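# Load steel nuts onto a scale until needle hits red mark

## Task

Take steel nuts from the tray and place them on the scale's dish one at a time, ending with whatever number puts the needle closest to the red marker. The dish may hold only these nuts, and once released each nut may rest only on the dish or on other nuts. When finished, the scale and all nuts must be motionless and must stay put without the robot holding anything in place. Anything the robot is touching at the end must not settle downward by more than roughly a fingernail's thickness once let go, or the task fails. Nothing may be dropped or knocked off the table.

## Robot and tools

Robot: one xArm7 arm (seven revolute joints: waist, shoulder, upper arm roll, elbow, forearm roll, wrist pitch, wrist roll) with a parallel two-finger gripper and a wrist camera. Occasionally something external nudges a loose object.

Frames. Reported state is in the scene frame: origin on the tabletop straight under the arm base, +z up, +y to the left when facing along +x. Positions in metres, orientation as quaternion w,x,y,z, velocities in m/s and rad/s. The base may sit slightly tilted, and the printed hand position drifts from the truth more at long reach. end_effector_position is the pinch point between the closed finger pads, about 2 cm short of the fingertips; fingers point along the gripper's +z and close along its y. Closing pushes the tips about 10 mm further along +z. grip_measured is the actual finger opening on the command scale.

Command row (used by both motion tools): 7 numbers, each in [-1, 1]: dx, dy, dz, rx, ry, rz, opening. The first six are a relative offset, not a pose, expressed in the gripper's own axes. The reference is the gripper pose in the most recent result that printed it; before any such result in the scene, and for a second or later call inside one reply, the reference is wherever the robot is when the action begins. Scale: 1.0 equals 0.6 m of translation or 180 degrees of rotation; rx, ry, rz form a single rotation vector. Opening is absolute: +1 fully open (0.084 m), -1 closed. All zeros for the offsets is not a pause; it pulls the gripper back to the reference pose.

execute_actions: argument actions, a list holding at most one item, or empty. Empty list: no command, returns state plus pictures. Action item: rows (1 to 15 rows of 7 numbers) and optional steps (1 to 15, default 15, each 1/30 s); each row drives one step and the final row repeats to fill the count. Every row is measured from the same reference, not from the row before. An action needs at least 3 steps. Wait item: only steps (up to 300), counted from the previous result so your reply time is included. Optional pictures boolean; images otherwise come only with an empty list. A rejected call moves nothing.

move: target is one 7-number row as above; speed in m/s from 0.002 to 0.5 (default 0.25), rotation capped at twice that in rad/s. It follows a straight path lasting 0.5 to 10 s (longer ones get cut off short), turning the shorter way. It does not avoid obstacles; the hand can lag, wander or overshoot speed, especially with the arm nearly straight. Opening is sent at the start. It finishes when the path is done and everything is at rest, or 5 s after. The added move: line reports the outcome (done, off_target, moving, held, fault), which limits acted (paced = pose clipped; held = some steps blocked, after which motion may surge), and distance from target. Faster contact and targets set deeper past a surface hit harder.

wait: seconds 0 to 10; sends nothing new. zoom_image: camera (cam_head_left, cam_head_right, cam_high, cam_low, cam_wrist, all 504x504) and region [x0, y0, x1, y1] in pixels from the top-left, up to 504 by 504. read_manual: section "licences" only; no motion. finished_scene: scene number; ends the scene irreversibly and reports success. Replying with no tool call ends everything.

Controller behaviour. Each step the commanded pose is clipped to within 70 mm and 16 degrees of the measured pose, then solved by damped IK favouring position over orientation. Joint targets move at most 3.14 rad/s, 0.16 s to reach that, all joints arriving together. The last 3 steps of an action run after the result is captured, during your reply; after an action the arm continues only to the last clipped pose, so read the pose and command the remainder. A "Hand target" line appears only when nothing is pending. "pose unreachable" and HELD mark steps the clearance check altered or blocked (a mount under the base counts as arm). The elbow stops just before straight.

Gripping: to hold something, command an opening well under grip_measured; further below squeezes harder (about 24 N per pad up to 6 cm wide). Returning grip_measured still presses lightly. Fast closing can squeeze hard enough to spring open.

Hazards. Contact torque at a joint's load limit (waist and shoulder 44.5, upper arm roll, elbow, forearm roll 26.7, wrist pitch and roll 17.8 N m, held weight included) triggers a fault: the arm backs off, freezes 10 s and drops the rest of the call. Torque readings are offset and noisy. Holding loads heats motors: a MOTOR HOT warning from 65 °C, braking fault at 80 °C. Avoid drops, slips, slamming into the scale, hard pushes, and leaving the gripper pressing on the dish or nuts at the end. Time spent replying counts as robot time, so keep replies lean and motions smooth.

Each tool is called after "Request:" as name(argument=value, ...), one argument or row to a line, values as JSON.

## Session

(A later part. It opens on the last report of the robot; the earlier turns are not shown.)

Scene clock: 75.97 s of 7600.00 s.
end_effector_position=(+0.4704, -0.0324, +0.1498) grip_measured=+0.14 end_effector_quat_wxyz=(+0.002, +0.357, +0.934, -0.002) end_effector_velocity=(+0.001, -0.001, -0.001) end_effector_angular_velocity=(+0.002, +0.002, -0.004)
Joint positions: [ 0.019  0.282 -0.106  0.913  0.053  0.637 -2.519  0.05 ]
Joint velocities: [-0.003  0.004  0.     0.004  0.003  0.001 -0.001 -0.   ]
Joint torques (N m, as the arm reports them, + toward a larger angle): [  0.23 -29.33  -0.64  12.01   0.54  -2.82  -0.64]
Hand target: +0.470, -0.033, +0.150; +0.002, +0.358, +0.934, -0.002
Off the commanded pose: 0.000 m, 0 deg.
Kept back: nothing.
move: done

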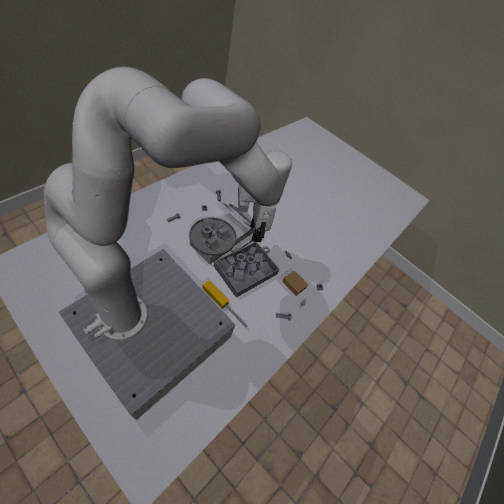

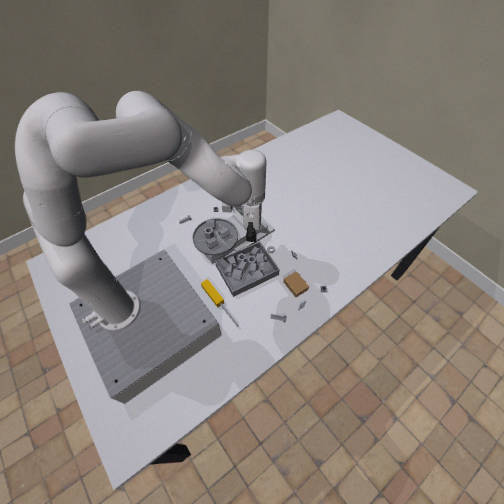

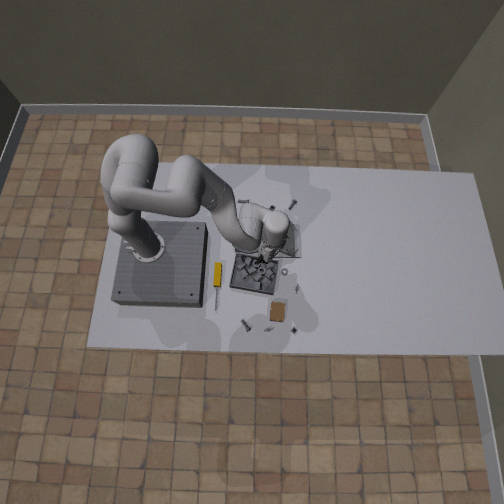

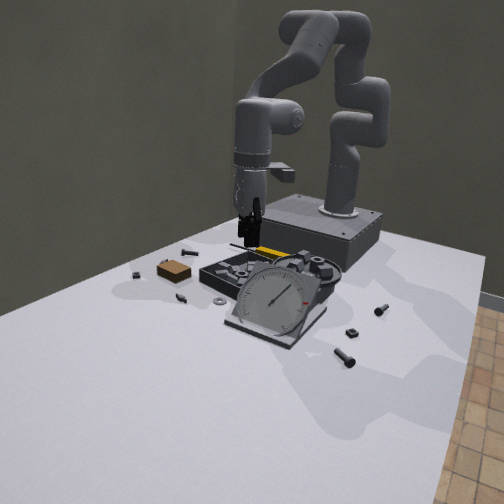

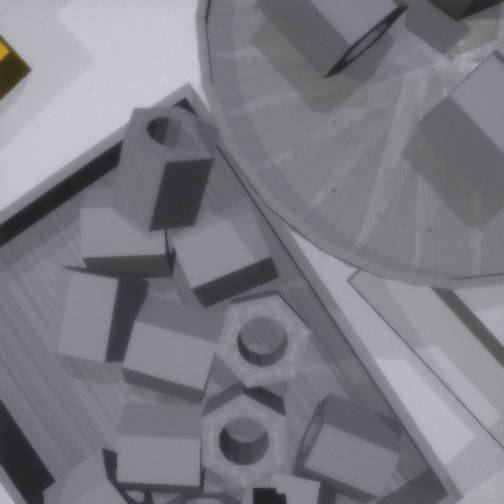

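Request:
move(
  target=[-0.005,0.007,0.1,0,0,0.13,0.1],
  speed=0.08,
)

Request:
move(
  target=[0,0,0.07,0,0,0,0.1],
  speed=0.03,
)

Scene clock: 79.07 s of 7600.00 s.
end_effector_position=(+0.4754, -0.0316, +0.0898) grip_measured=+0.09 end_effector_quat_wxyz=(+0.002, +0.539, +0.842, -0.002) end_effector_velocity=(+0.001, +0.000, +0.001) end_effector_angular_velocity=(-0.000, -0.003, -0.006)
Joint positions: [ 0.073  0.445 -0.148  0.929  0.139  0.496 -2.17   0.048]
Joint velocities: [ 0.001  0.    -0.001  0.001  0.001 -0.002  0.005  0.   ]
Joint torques (N m, as the arm reports them, + toward a larger angle): [  0.08 -31.49  -1.58  11.02   0.61  -2.78  -0.54]
Hand target: +0.475, -0.032, +0.090; +0.002, +0.539, +0.842, -0.002
Off the commanded pose: 0.000 m, 0 deg.
Kept back: nothing.
move: done

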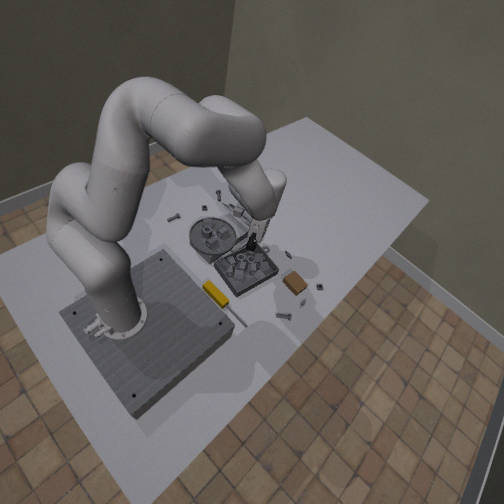

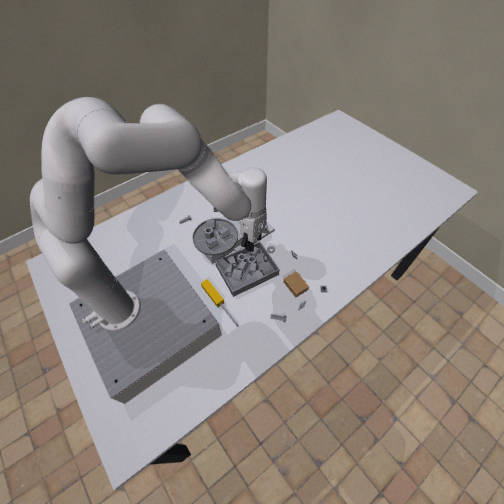

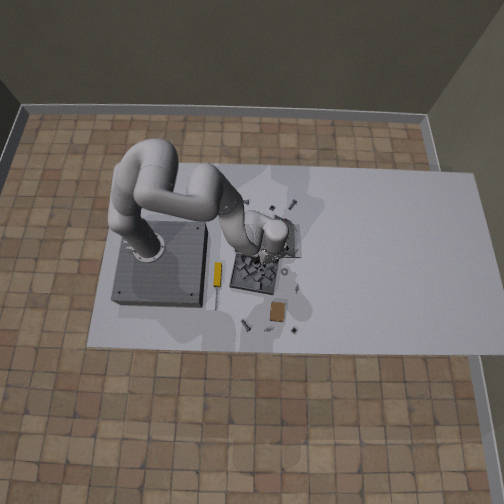

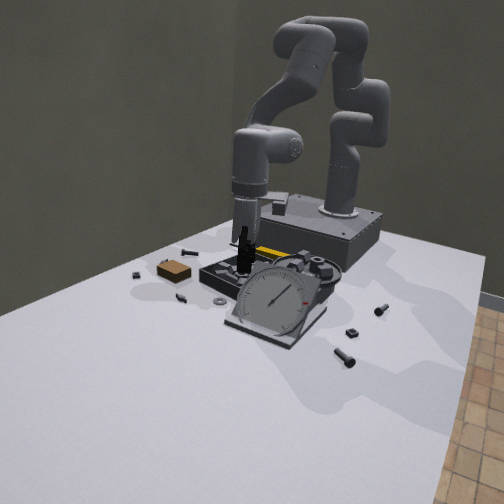

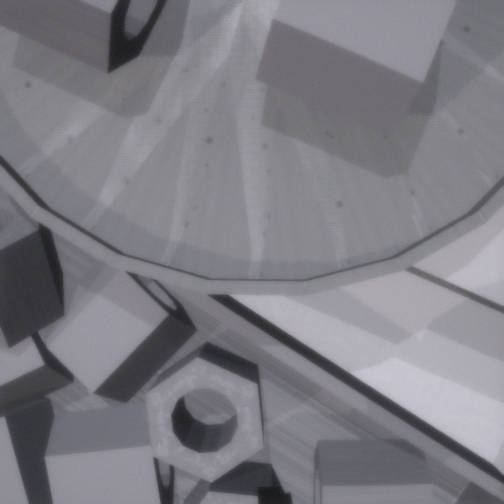

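Scene clock: 80.73 s of 7600.00 s.
end_effector_position=(+0.4817, -0.0323, +0.0534) grip_measured=+0.09 end_effector_quat_wxyz=(+0.009, +0.539, +0.842, +0.002) end_effector_velocity=(-0.001, +0.000, +0.001) end_effector_angular_velocity=(+0.001, -0.001, +0.001)
Joint positions: [ 0.052  0.551 -0.121  0.954  0.17   0.399 -2.193  0.048]
Joint velocities: [-0.001 -0.004  0.001 -0.004  0.    -0.001 -0.001  0.   ]
Joint torques (N m, as the arm reports them, + toward a larger angle): [ 0.71 -0.88  1.33 -1.09  0.29  1.93 -0.56]
Hand target: +0.475, -0.032, +0.048; +0.002, +0.539, +0.842, -0.002
Off the commanded pose: 0.008 m, 1 deg.
Kept back: nothing.
move: off_target

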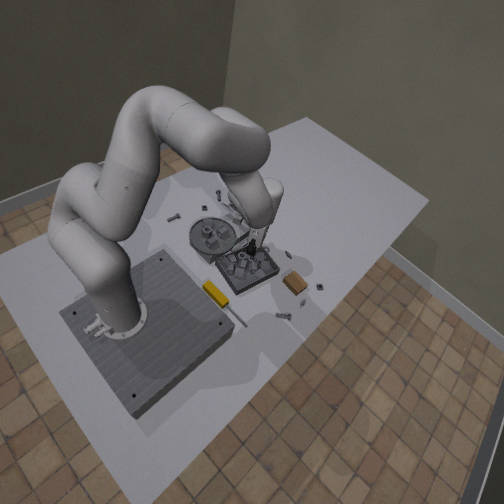

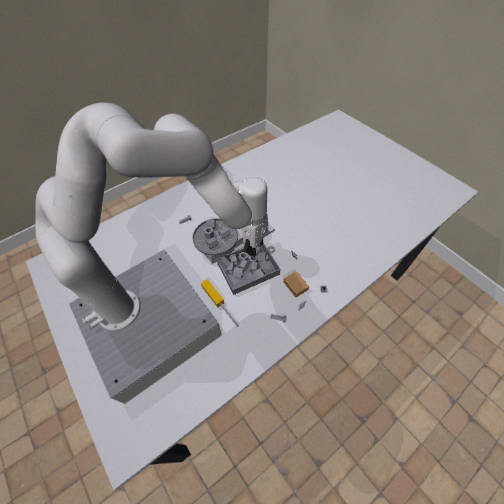

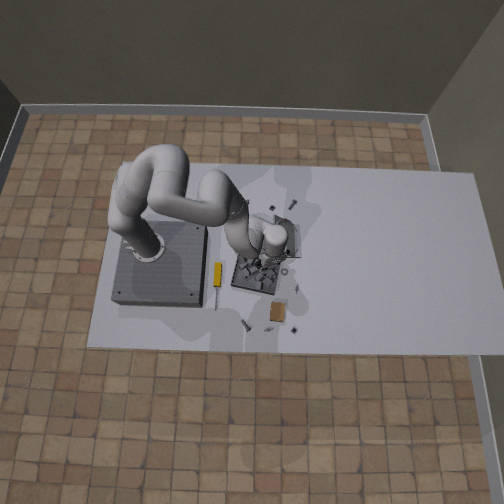

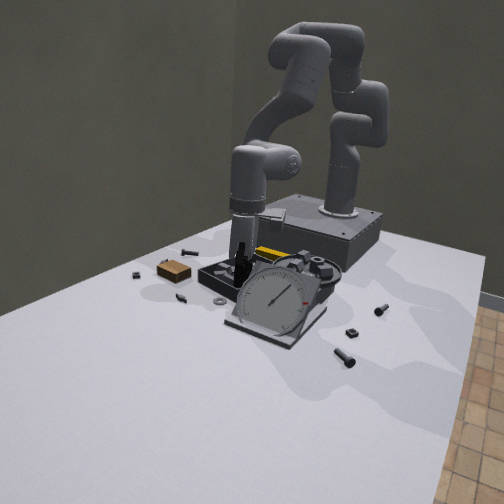

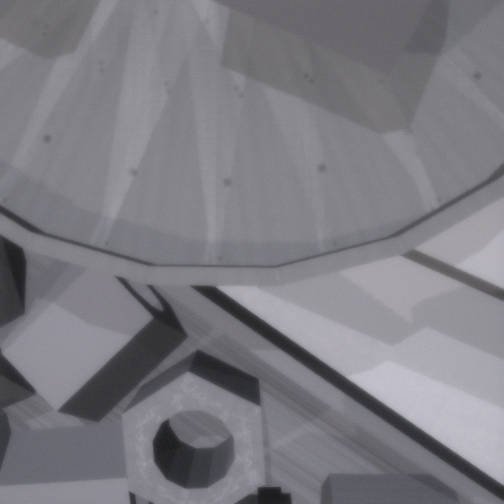

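Request:
move(
  target=[0,0,-0.004,0,0,0,-1],
  speed=0.02,
)

Request:
move(
  target=[0,0,-0.18,0,0,0,-1],
  speed=0.08,
)

Scene clock: 81.67 s of 7600.00 s.
end_effector_position=(+0.4830, -0.0324, +0.0564) grip_measured=-1.00 end_effector_quat_wxyz=(+0.010, +0.539, +0.842, +0.003) end_effector_velocity=(-0.000, +0.000, +0.001) end_effector_angular_velocity=(+0.000, -0.001, +0.001)
Joint positions: [ 0.053  0.544 -0.123  0.955  0.168  0.404 -2.191  0.   ]
Joint velocities: [-0.001 -0.003  0.001 -0.002 -0.001 -0.001 -0.     0.   ]
Joint torques (N m, as the arm reports them, + toward a larger angle): [ -0.23 -10.86  -1.16   0.35   0.48   2.04  -0.59]
Hand target: +0.482, -0.032, +0.056; +0.009, +0.539, +0.842, +0.002
Off the commanded pose: 0.001 m, 0 deg.
Kept back: nothing.
move: done

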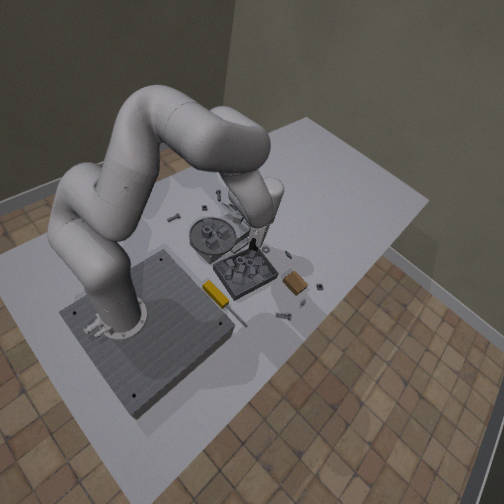

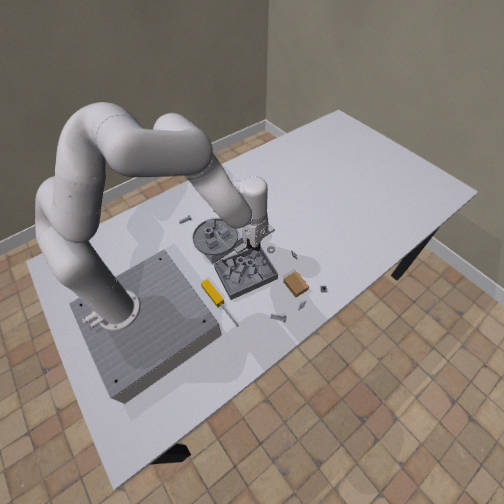

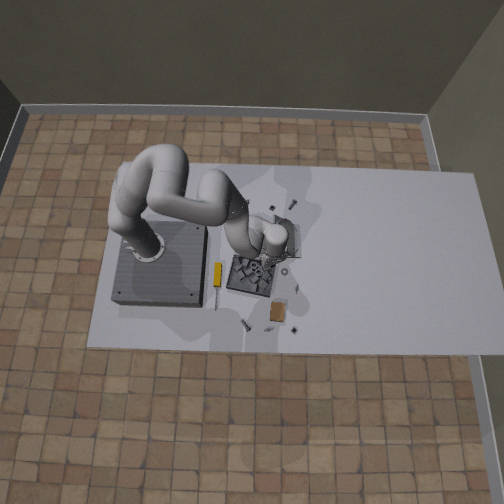

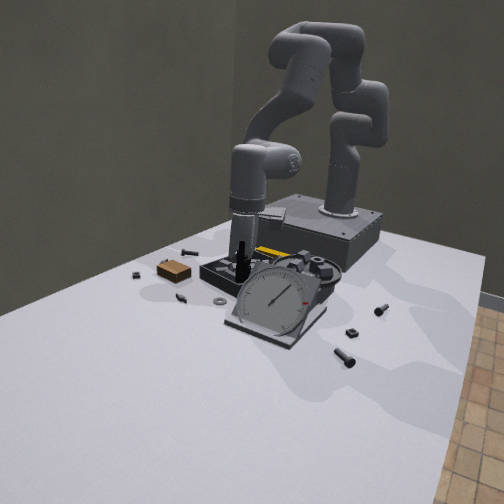

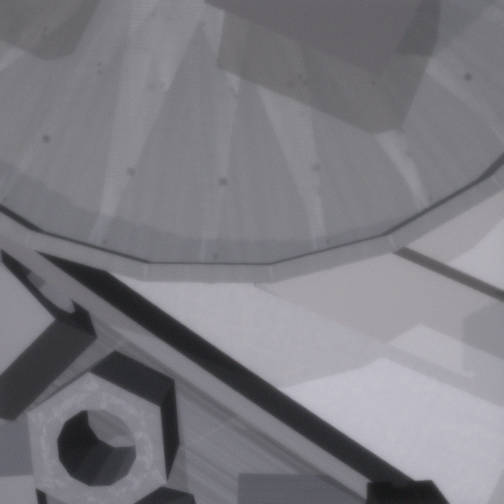

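Scene clock: 83.37 s of 7600.00 s.
end_effector_position=(+0.4808, -0.0317, +0.1641) grip_measured=-1.00 end_effector_quat_wxyz=(+0.010, +0.539, +0.842, +0.003) end_effector_velocity=(-0.000, +0.001, +0.001) end_effector_angular_velocity=(-0.000, +0.002, +0.001)
Joint positions: [ 0.093  0.272 -0.179  0.943  0.082  0.662 -2.129  0.   ]
Joint velocities: [ 0.001 -0.003 -0.     0.    -0.002  0.005  0.002  0.   ]
Joint torques (N m, as the arm reports them, + toward a larger angle): [ -0.26 -29.47  -1.31  12.61   0.5   -2.88  -0.58]
Hand target: +0.481, -0.032, +0.165; +0.010, +0.539, +0.842, +0.003
Off the commanded pose: 0.000 m, 0 deg.
Kept back: nothing.
move: done

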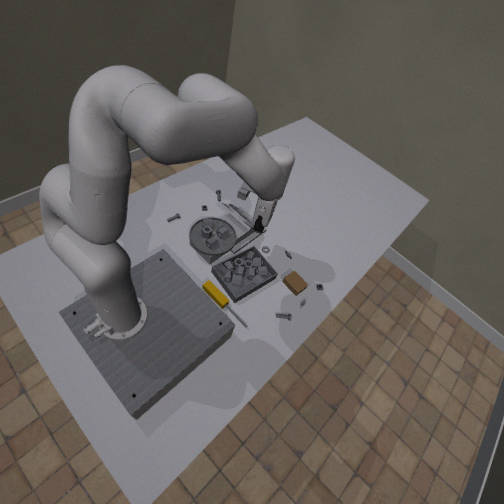

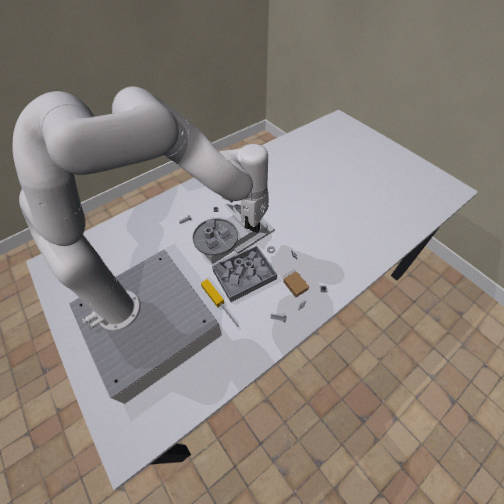

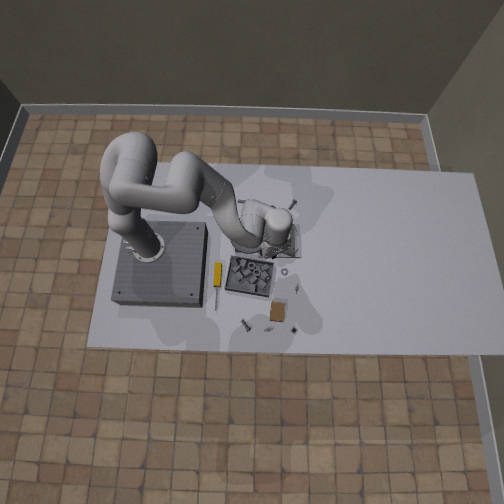

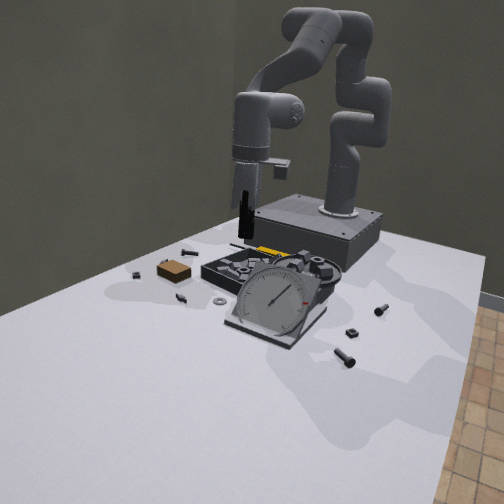

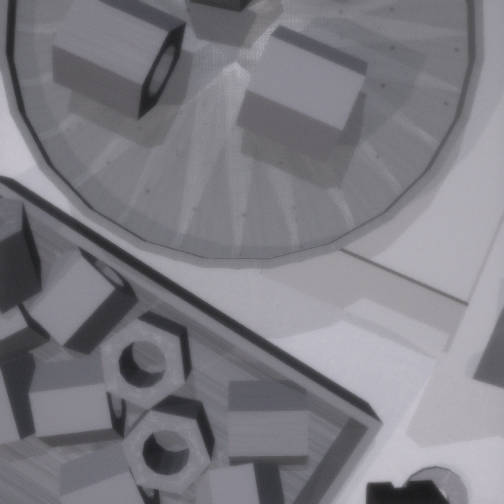

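Request:
move(
  target=[0.008,-0.044,0.12,0,0,0,0.1],
  speed=0.08,
)

Scene clock: 84.90 s of 7600.00 s.
end_effector_position=(+0.4565, -0.0389, +0.0921) grip_measured=+0.09 end_effector_quat_wxyz=(+0.010, +0.539, +0.842, +0.003) end_effector_velocity=(+0.000, -0.000, -0.001) end_effector_angular_velocity=(-0.000, -0.003, +0.002)
Joint positions: [ 0.062  0.391 -0.152  0.84   0.141  0.442 -2.191  0.048]
Joint velocities: [-0.002  0.002  0.002 -0.001  0.001 -0.007 -0.004  0.   ]
Joint torques (N m, as the arm reports them, + toward a larger angle): [  0.77 -29.51  -1.7   10.71   0.39  -2.81  -0.71]
Hand target: +0.456, -0.039, +0.092; +0.010, +0.539, +0.842, +0.003
Off the commanded pose: 0.000 m, 0 deg.
Kept back: nothing.
move: done

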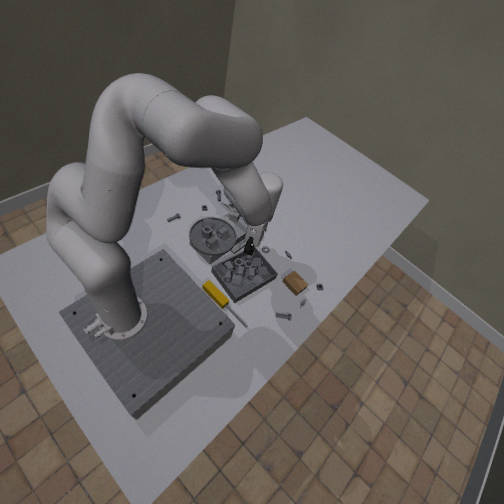

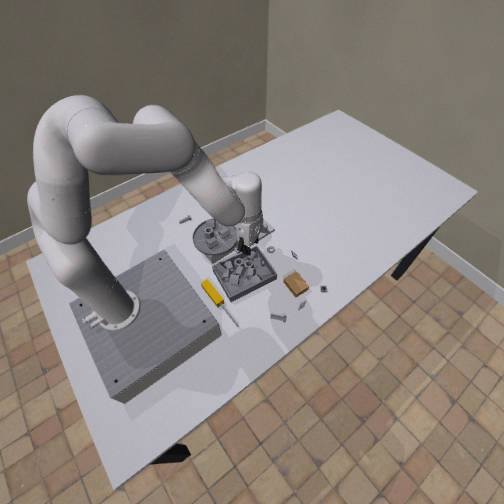

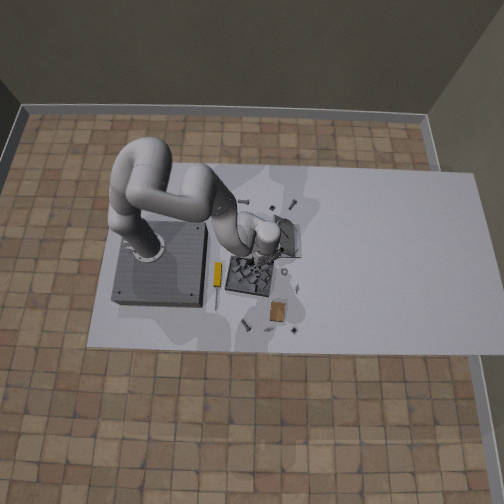

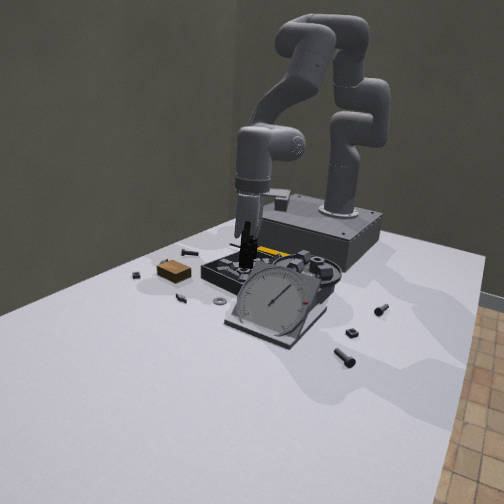

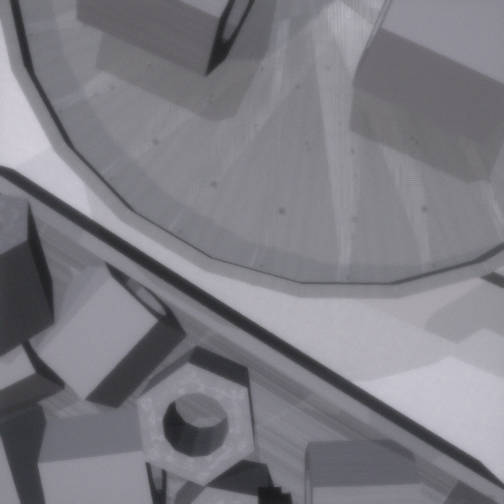

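Request:
move(
  target=[0,-0.004,0.08,0,0,0,0.1],
  speed=0.03,
)

Request:
move(
  target=[0,0,0,0,0,0,-1],
)

Request:
move(
  target=[0,0,-0.2,0,0,0,-1],
  speed=0.08,
)

Scene clock: 87.00 s of 7600.00 s.
end_effector_position=(+0.4649, -0.0410, +0.0529) grip_measured=+0.09 end_effector_quat_wxyz=(+0.021, +0.540, +0.842, +0.009) end_effector_velocity=(-0.000, +0.001, +0.000) end_effector_angular_velocity=(+0.003, +0.003, +0.002)
Joint positions: [ 0.031  0.513 -0.114  0.868  0.185  0.323 -2.227  0.048]
Joint velocities: [-0.003 -0.001  0.003  0.001  0.001  0.005 -0.002 -0.   ]
Joint torques (N m, as the arm reports them, + toward a larger angle): [ 1.02  5.58  2.6  -2.76  0.37  2.61 -0.86]
Hand target: +0.455, -0.040, +0.044; +0.010, +0.539, +0.842, +0.003
Off the commanded pose: 0.013 m, 1 deg.
Kept back: nothing.
move: off_target

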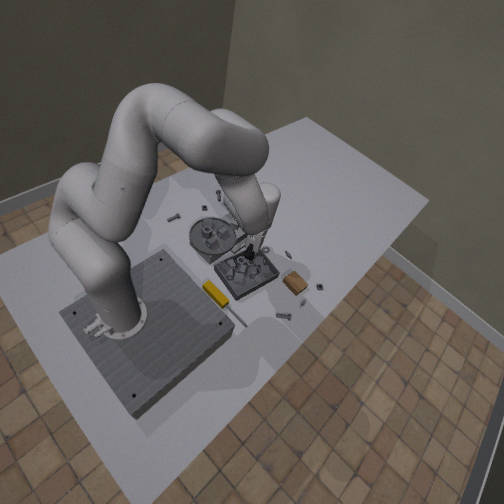

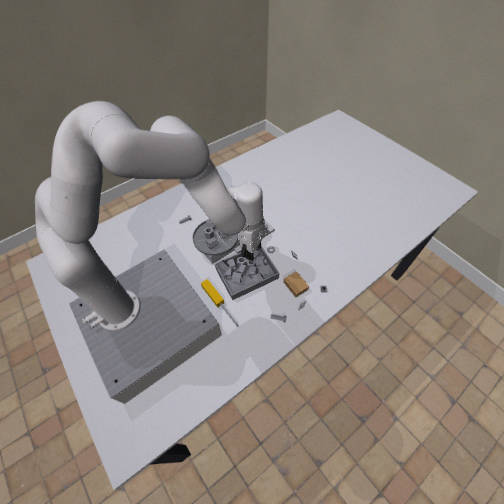

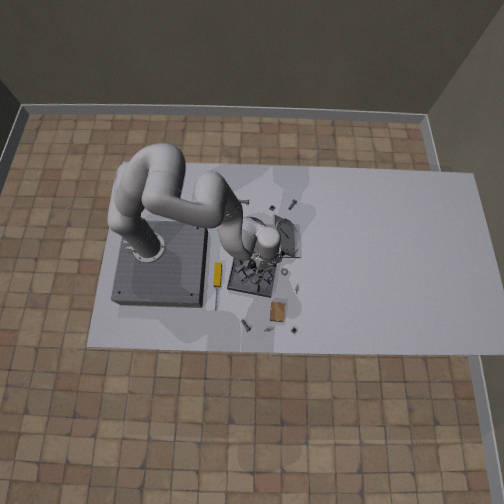

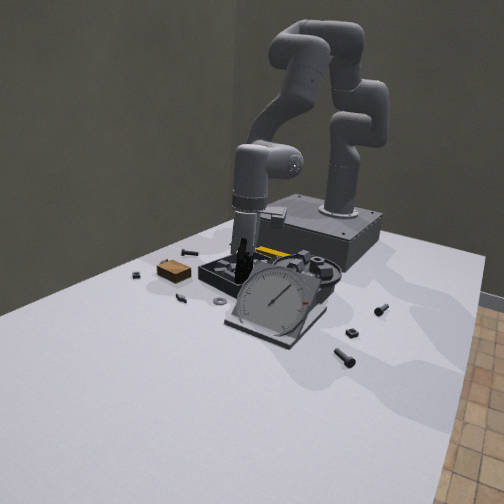

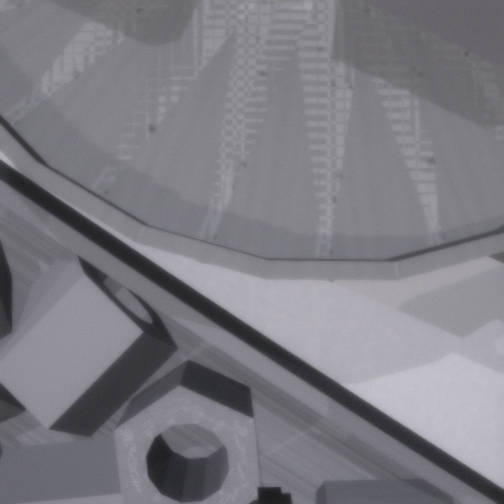

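Scene clock: 87.63 s of 7600.00 s.
end_effector_position=(+0.4659, -0.0421, +0.0543) grip_measured=-1.00 end_effector_quat_wxyz=(+0.022, +0.540, +0.841, +0.009) end_effector_velocity=(-0.000, +0.002, -0.000) end_effector_angular_velocity=(+0.002, -0.000, +0.002)
Joint positions: [ 0.03   0.511 -0.116  0.869  0.184  0.323 -2.227  0.   ]
Joint velocities: [ 0.001 -0.001  0.003 -0.002  0.002 -0.001 -0.     0.   ]
Joint torques (N m, as the arm reports them, + toward a larger angle): [ 2.08 -4.72  4.1   0.63  0.64  1.63 -0.69]
Hand target: +0.465, -0.041, +0.053; +0.021, +0.540, +0.842, +0.009
Off the commanded pose: 0.002 m, 0 deg.
Kept back: nothing.
move: done

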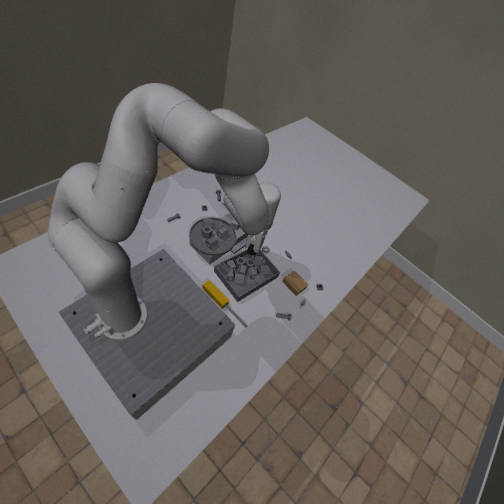

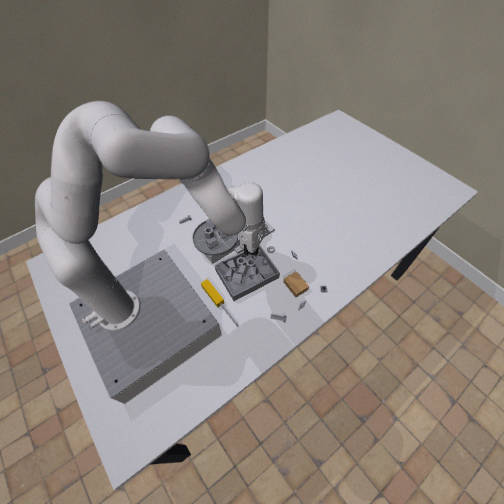

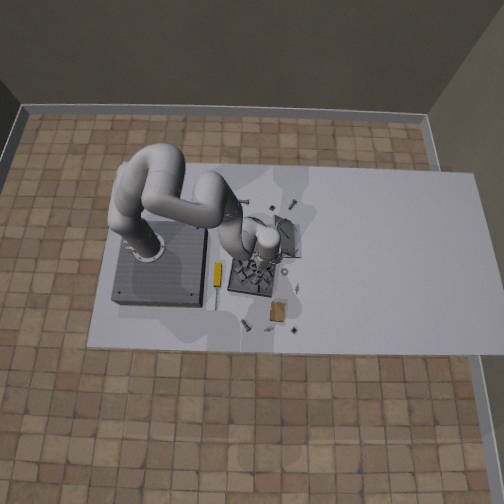

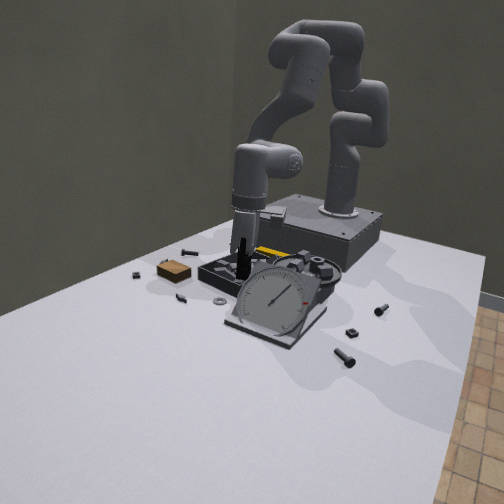

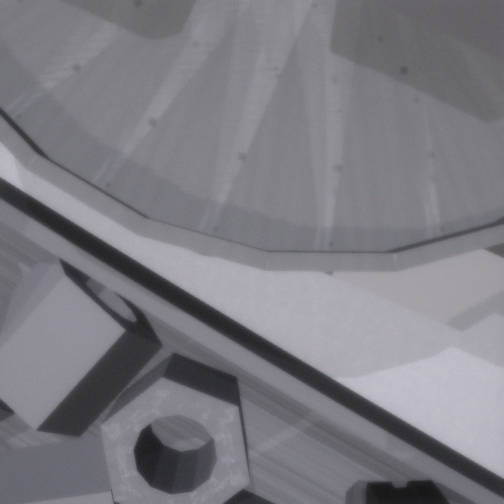

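Scene clock: 89.47 s of 7600.00 s.
end_effector_position=(+0.4603, -0.0411, +0.1739) grip_measured=-1.00 end_effector_quat_wxyz=(+0.022, +0.540, +0.841, +0.009) end_effector_velocity=(-0.000, +0.000, +0.001) end_effector_angular_velocity=(-0.002, +0.001, +0.002)
Joint positions: [ 0.082  0.183 -0.189  0.844  0.064  0.624 -2.138  0.   ]
Joint velocities: [ 0.001 -0.003 -0.     0.    -0.004  0.004  0.002  0.   ]
Joint torques (N m, as the arm reports them, + toward a larger angle): [  0.09 -26.42  -0.83  12.78   0.63  -2.83  -0.61]
Hand target: +0.461, -0.041, +0.174; +0.022, +0.540, +0.841, +0.009
Off the commanded pose: 0.000 m, 0 deg.
Kept back: nothing.
move: done

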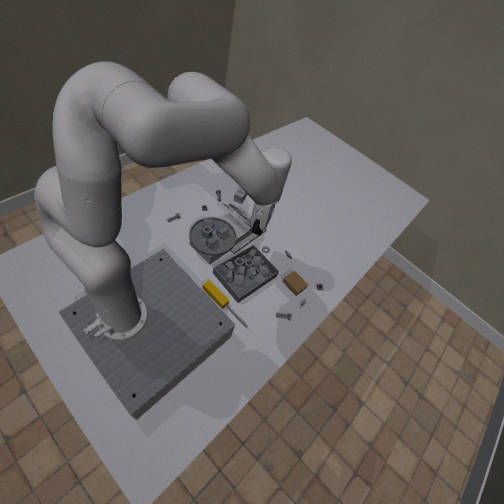

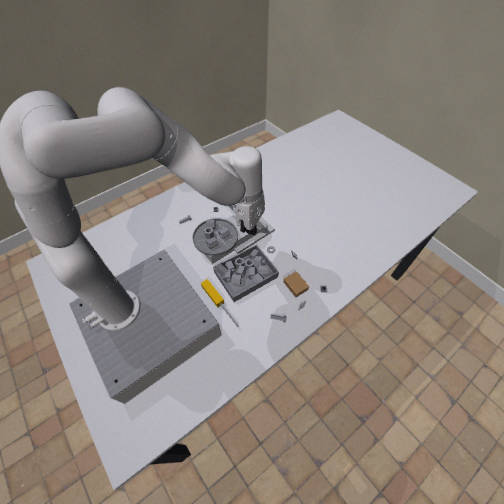

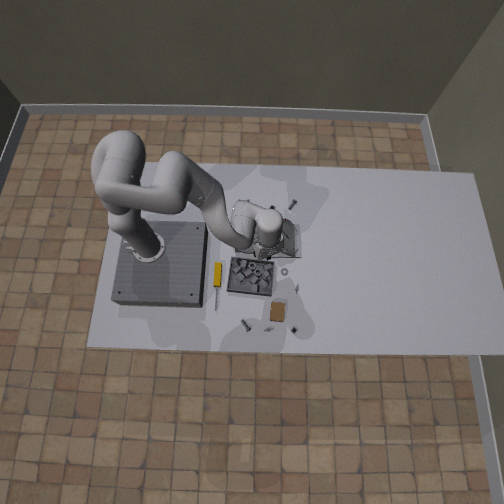

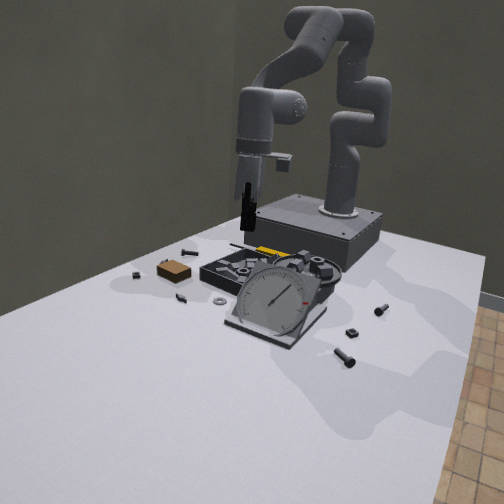

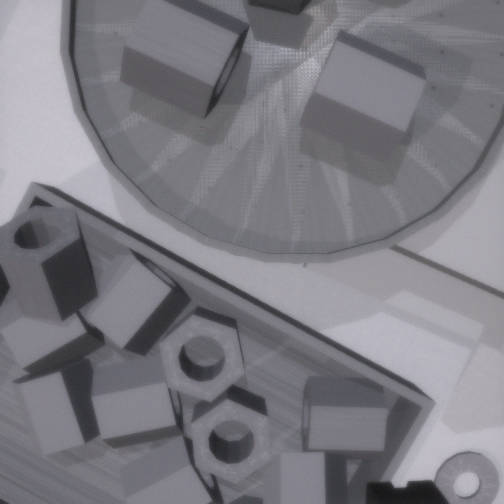

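Request:
move(
  target=[-0.13,-0.08,-0.05,0,0,0,0.1],
  speed=0.15,
)

Scene clock: 90.73 s of 7600.00 s.
end_effector_position=(+0.4479, -0.1312, +0.2040) grip_measured=+0.09 end_effector_quat_wxyz=(+0.022, +0.540, +0.842, +0.009) end_effector_velocity=(-0.000, -0.003, +0.001) end_effector_angular_velocity=(+0.001, -0.000, +0.000)
Joint positions: [-0.038  0.137 -0.271  0.886  0.072  0.715 -2.344  0.048]
Joint velocities: [-0.005 -0.    -0.001  0.003  0.002  0.004 -0.008 -0.   ]
Joint torques (N m, as the arm reports them, + toward a larger angle): [ -0.09 -25.71  -1.06  13.36   0.4   -2.94  -0.64]
Hand target: +0.448, -0.132, +0.204; +0.022, +0.540, +0.841, +0.009
Off the commanded pose: 0.001 m, 0 deg.
Kept back: nothing.
move: done

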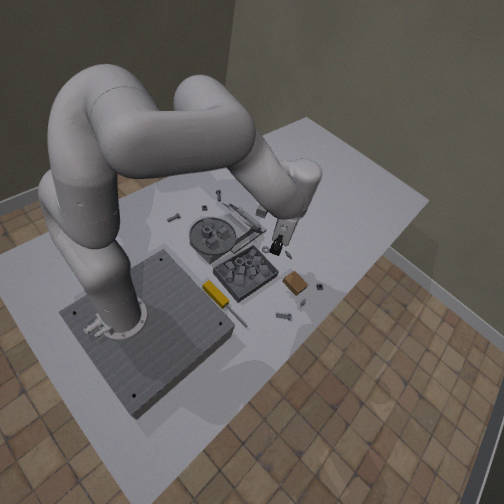

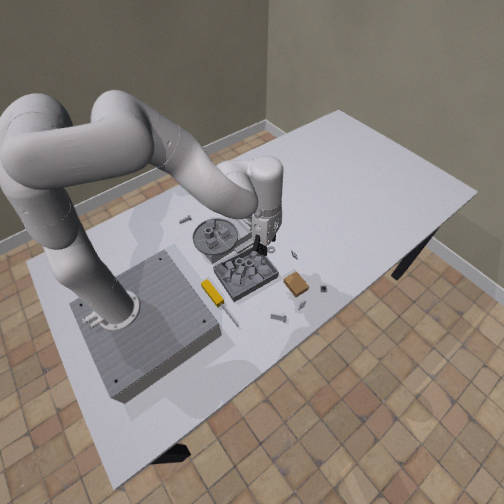

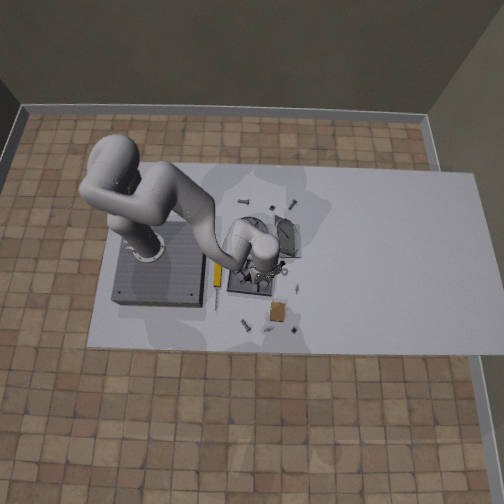

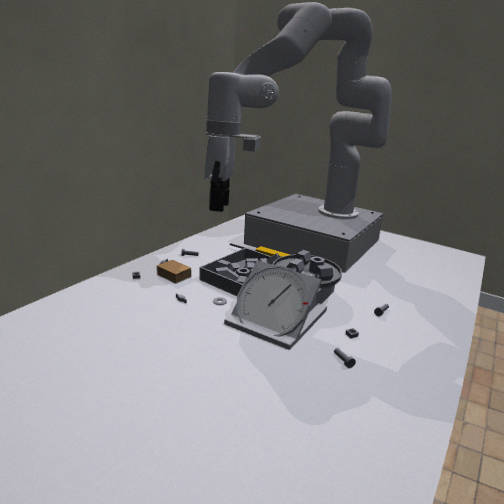

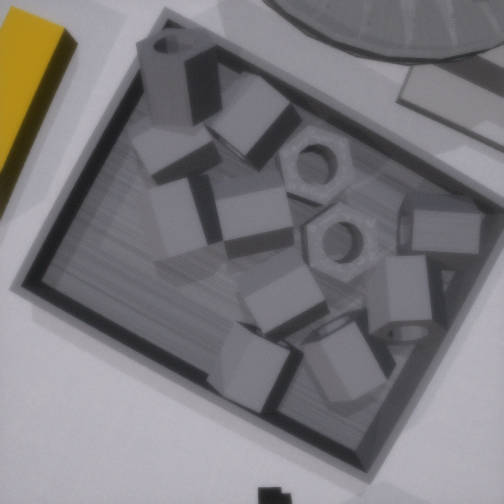

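Request:
move(
  target=[0.081,-0.0325,0.17,0,0,-0.155,0.1],
  speed=0.12,
)

Scene clock: 93.33 s of 7600.00 s.
end_effector_position=(+0.4146, -0.0962, +0.1002) grip_measured=+0.09 end_effector_quat_wxyz=(+0.023, +0.321, +0.947, +0.003) end_effector_velocity=(+0.001, +0.001, -0.000) end_effector_angular_velocity=(+0.000, -0.004, +0.011)
Joint positions: [-0.076  0.287 -0.154  0.693  0.139  0.372 -2.823  0.048]
Joint velocities: [-0.004  0.001  0.005 -0.     0.002 -0.005 -0.012  0.   ]
Joint torques (N m, as the arm reports them, + toward a larger angle): [  0.69 -26.32  -1.05  10.36   0.48  -2.77  -0.36]
Hand target: +0.414, -0.096, +0.100; +0.023, +0.321, +0.947, +0.003
Off the commanded pose: 0.000 m, 0 deg.
Kept back: nothing.
move: done

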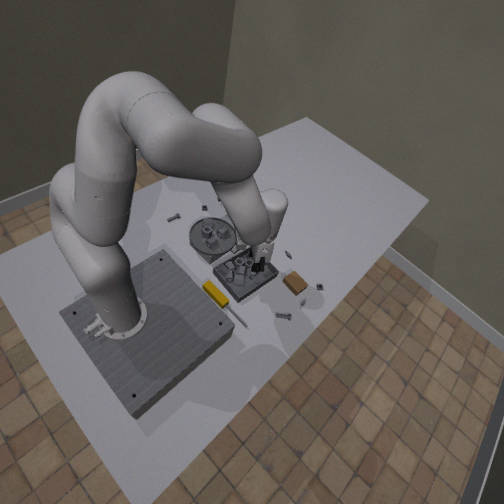

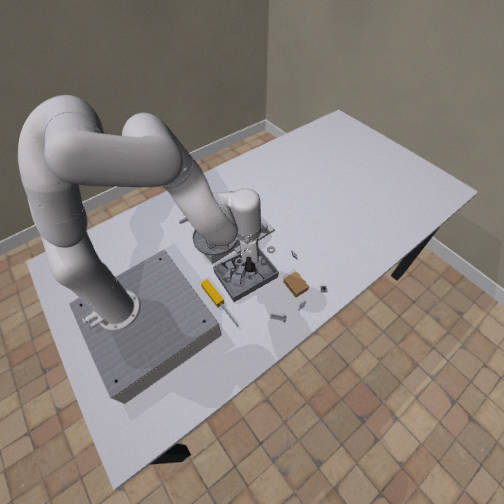

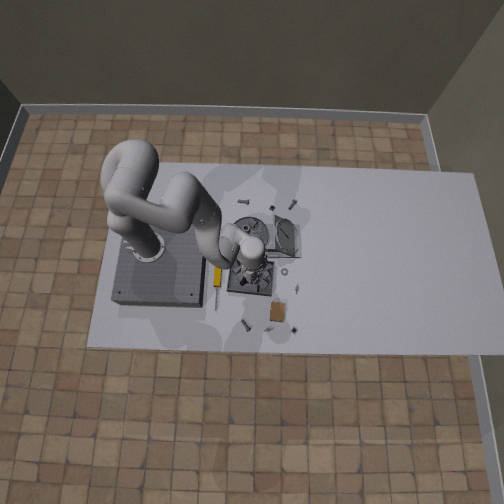

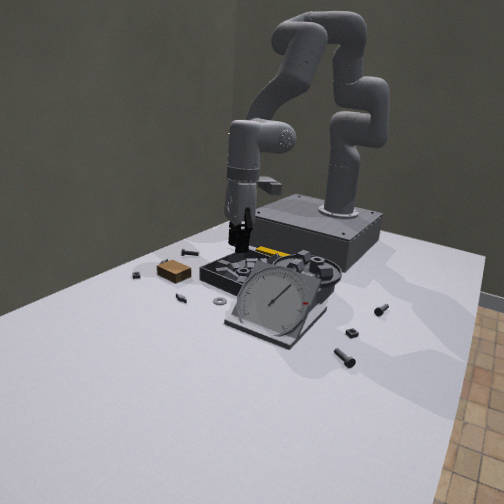

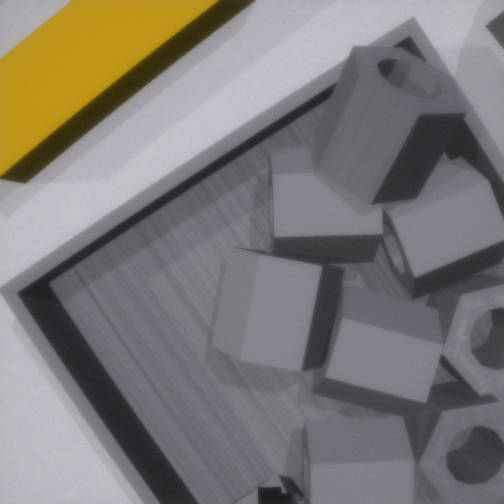

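Request:
move(
  target=[0,-0.012,0.075,0,0,0,0.0],
  speed=0.03,
)

Scene clock: 95.37 s of 7600.00 s.
end_effector_position=(+0.4124, -0.1024, +0.0553) grip_measured=-0.01 end_effector_quat_wxyz=(+0.024, +0.321, +0.947, +0.003) end_effector_velocity=(-0.000, -0.001, -0.001) end_effector_angular_velocity=(-0.001, +0.000, -0.000)
Joint positions: [-0.129  0.427 -0.103  0.71   0.201  0.249 -2.887  0.044]
Joint velocities: [-0.002  0.003 -0.     0.001  0.    -0.002 -0.002  0.   ]
Joint torques (N m, as the arm reports them, + toward a larger angle): [  0.66 -27.83  -1.16   8.88   0.39  -2.83  -0.46]
Hand target: +0.412, -0.102, +0.055; +0.023, +0.321, +0.947, +0.003
Off the commanded pose: 0.000 m, 0 deg.
Kept back: nothing.
move: done

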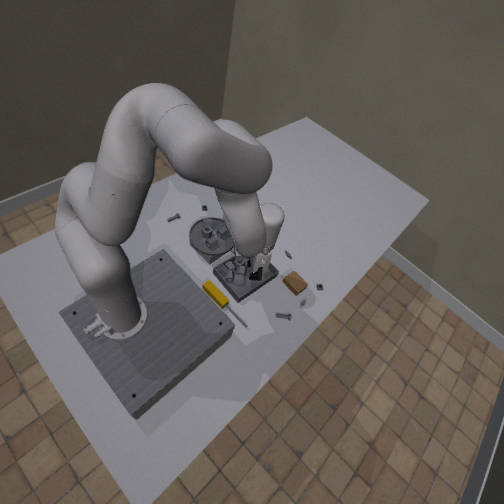

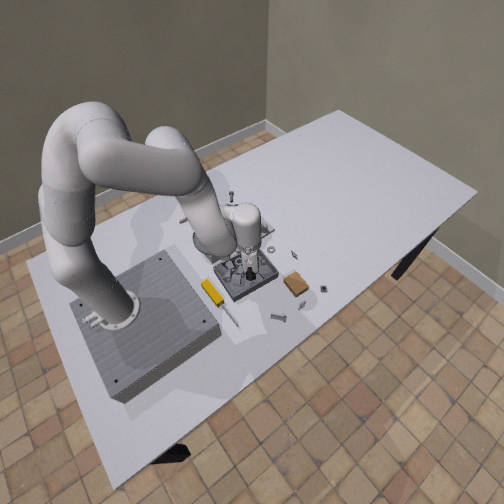

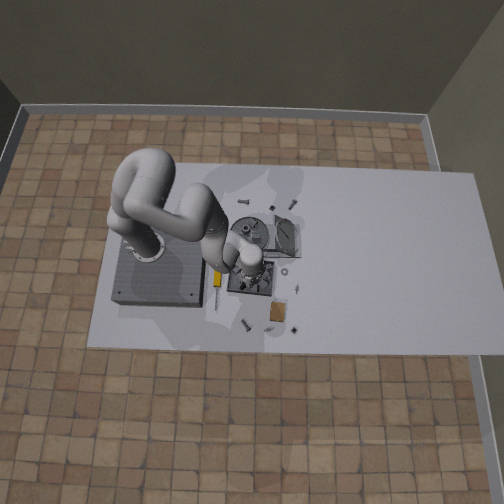

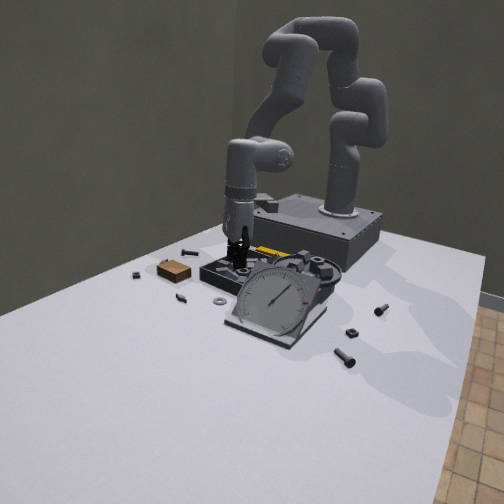

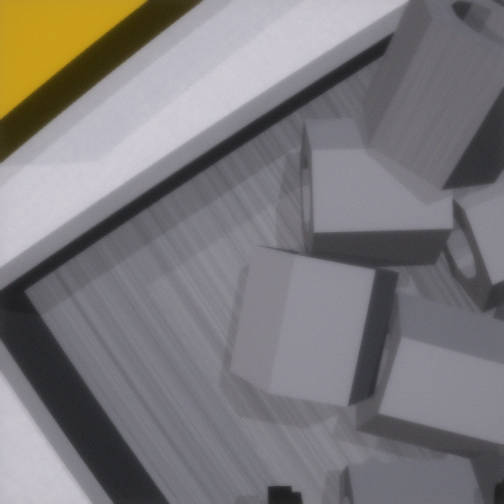

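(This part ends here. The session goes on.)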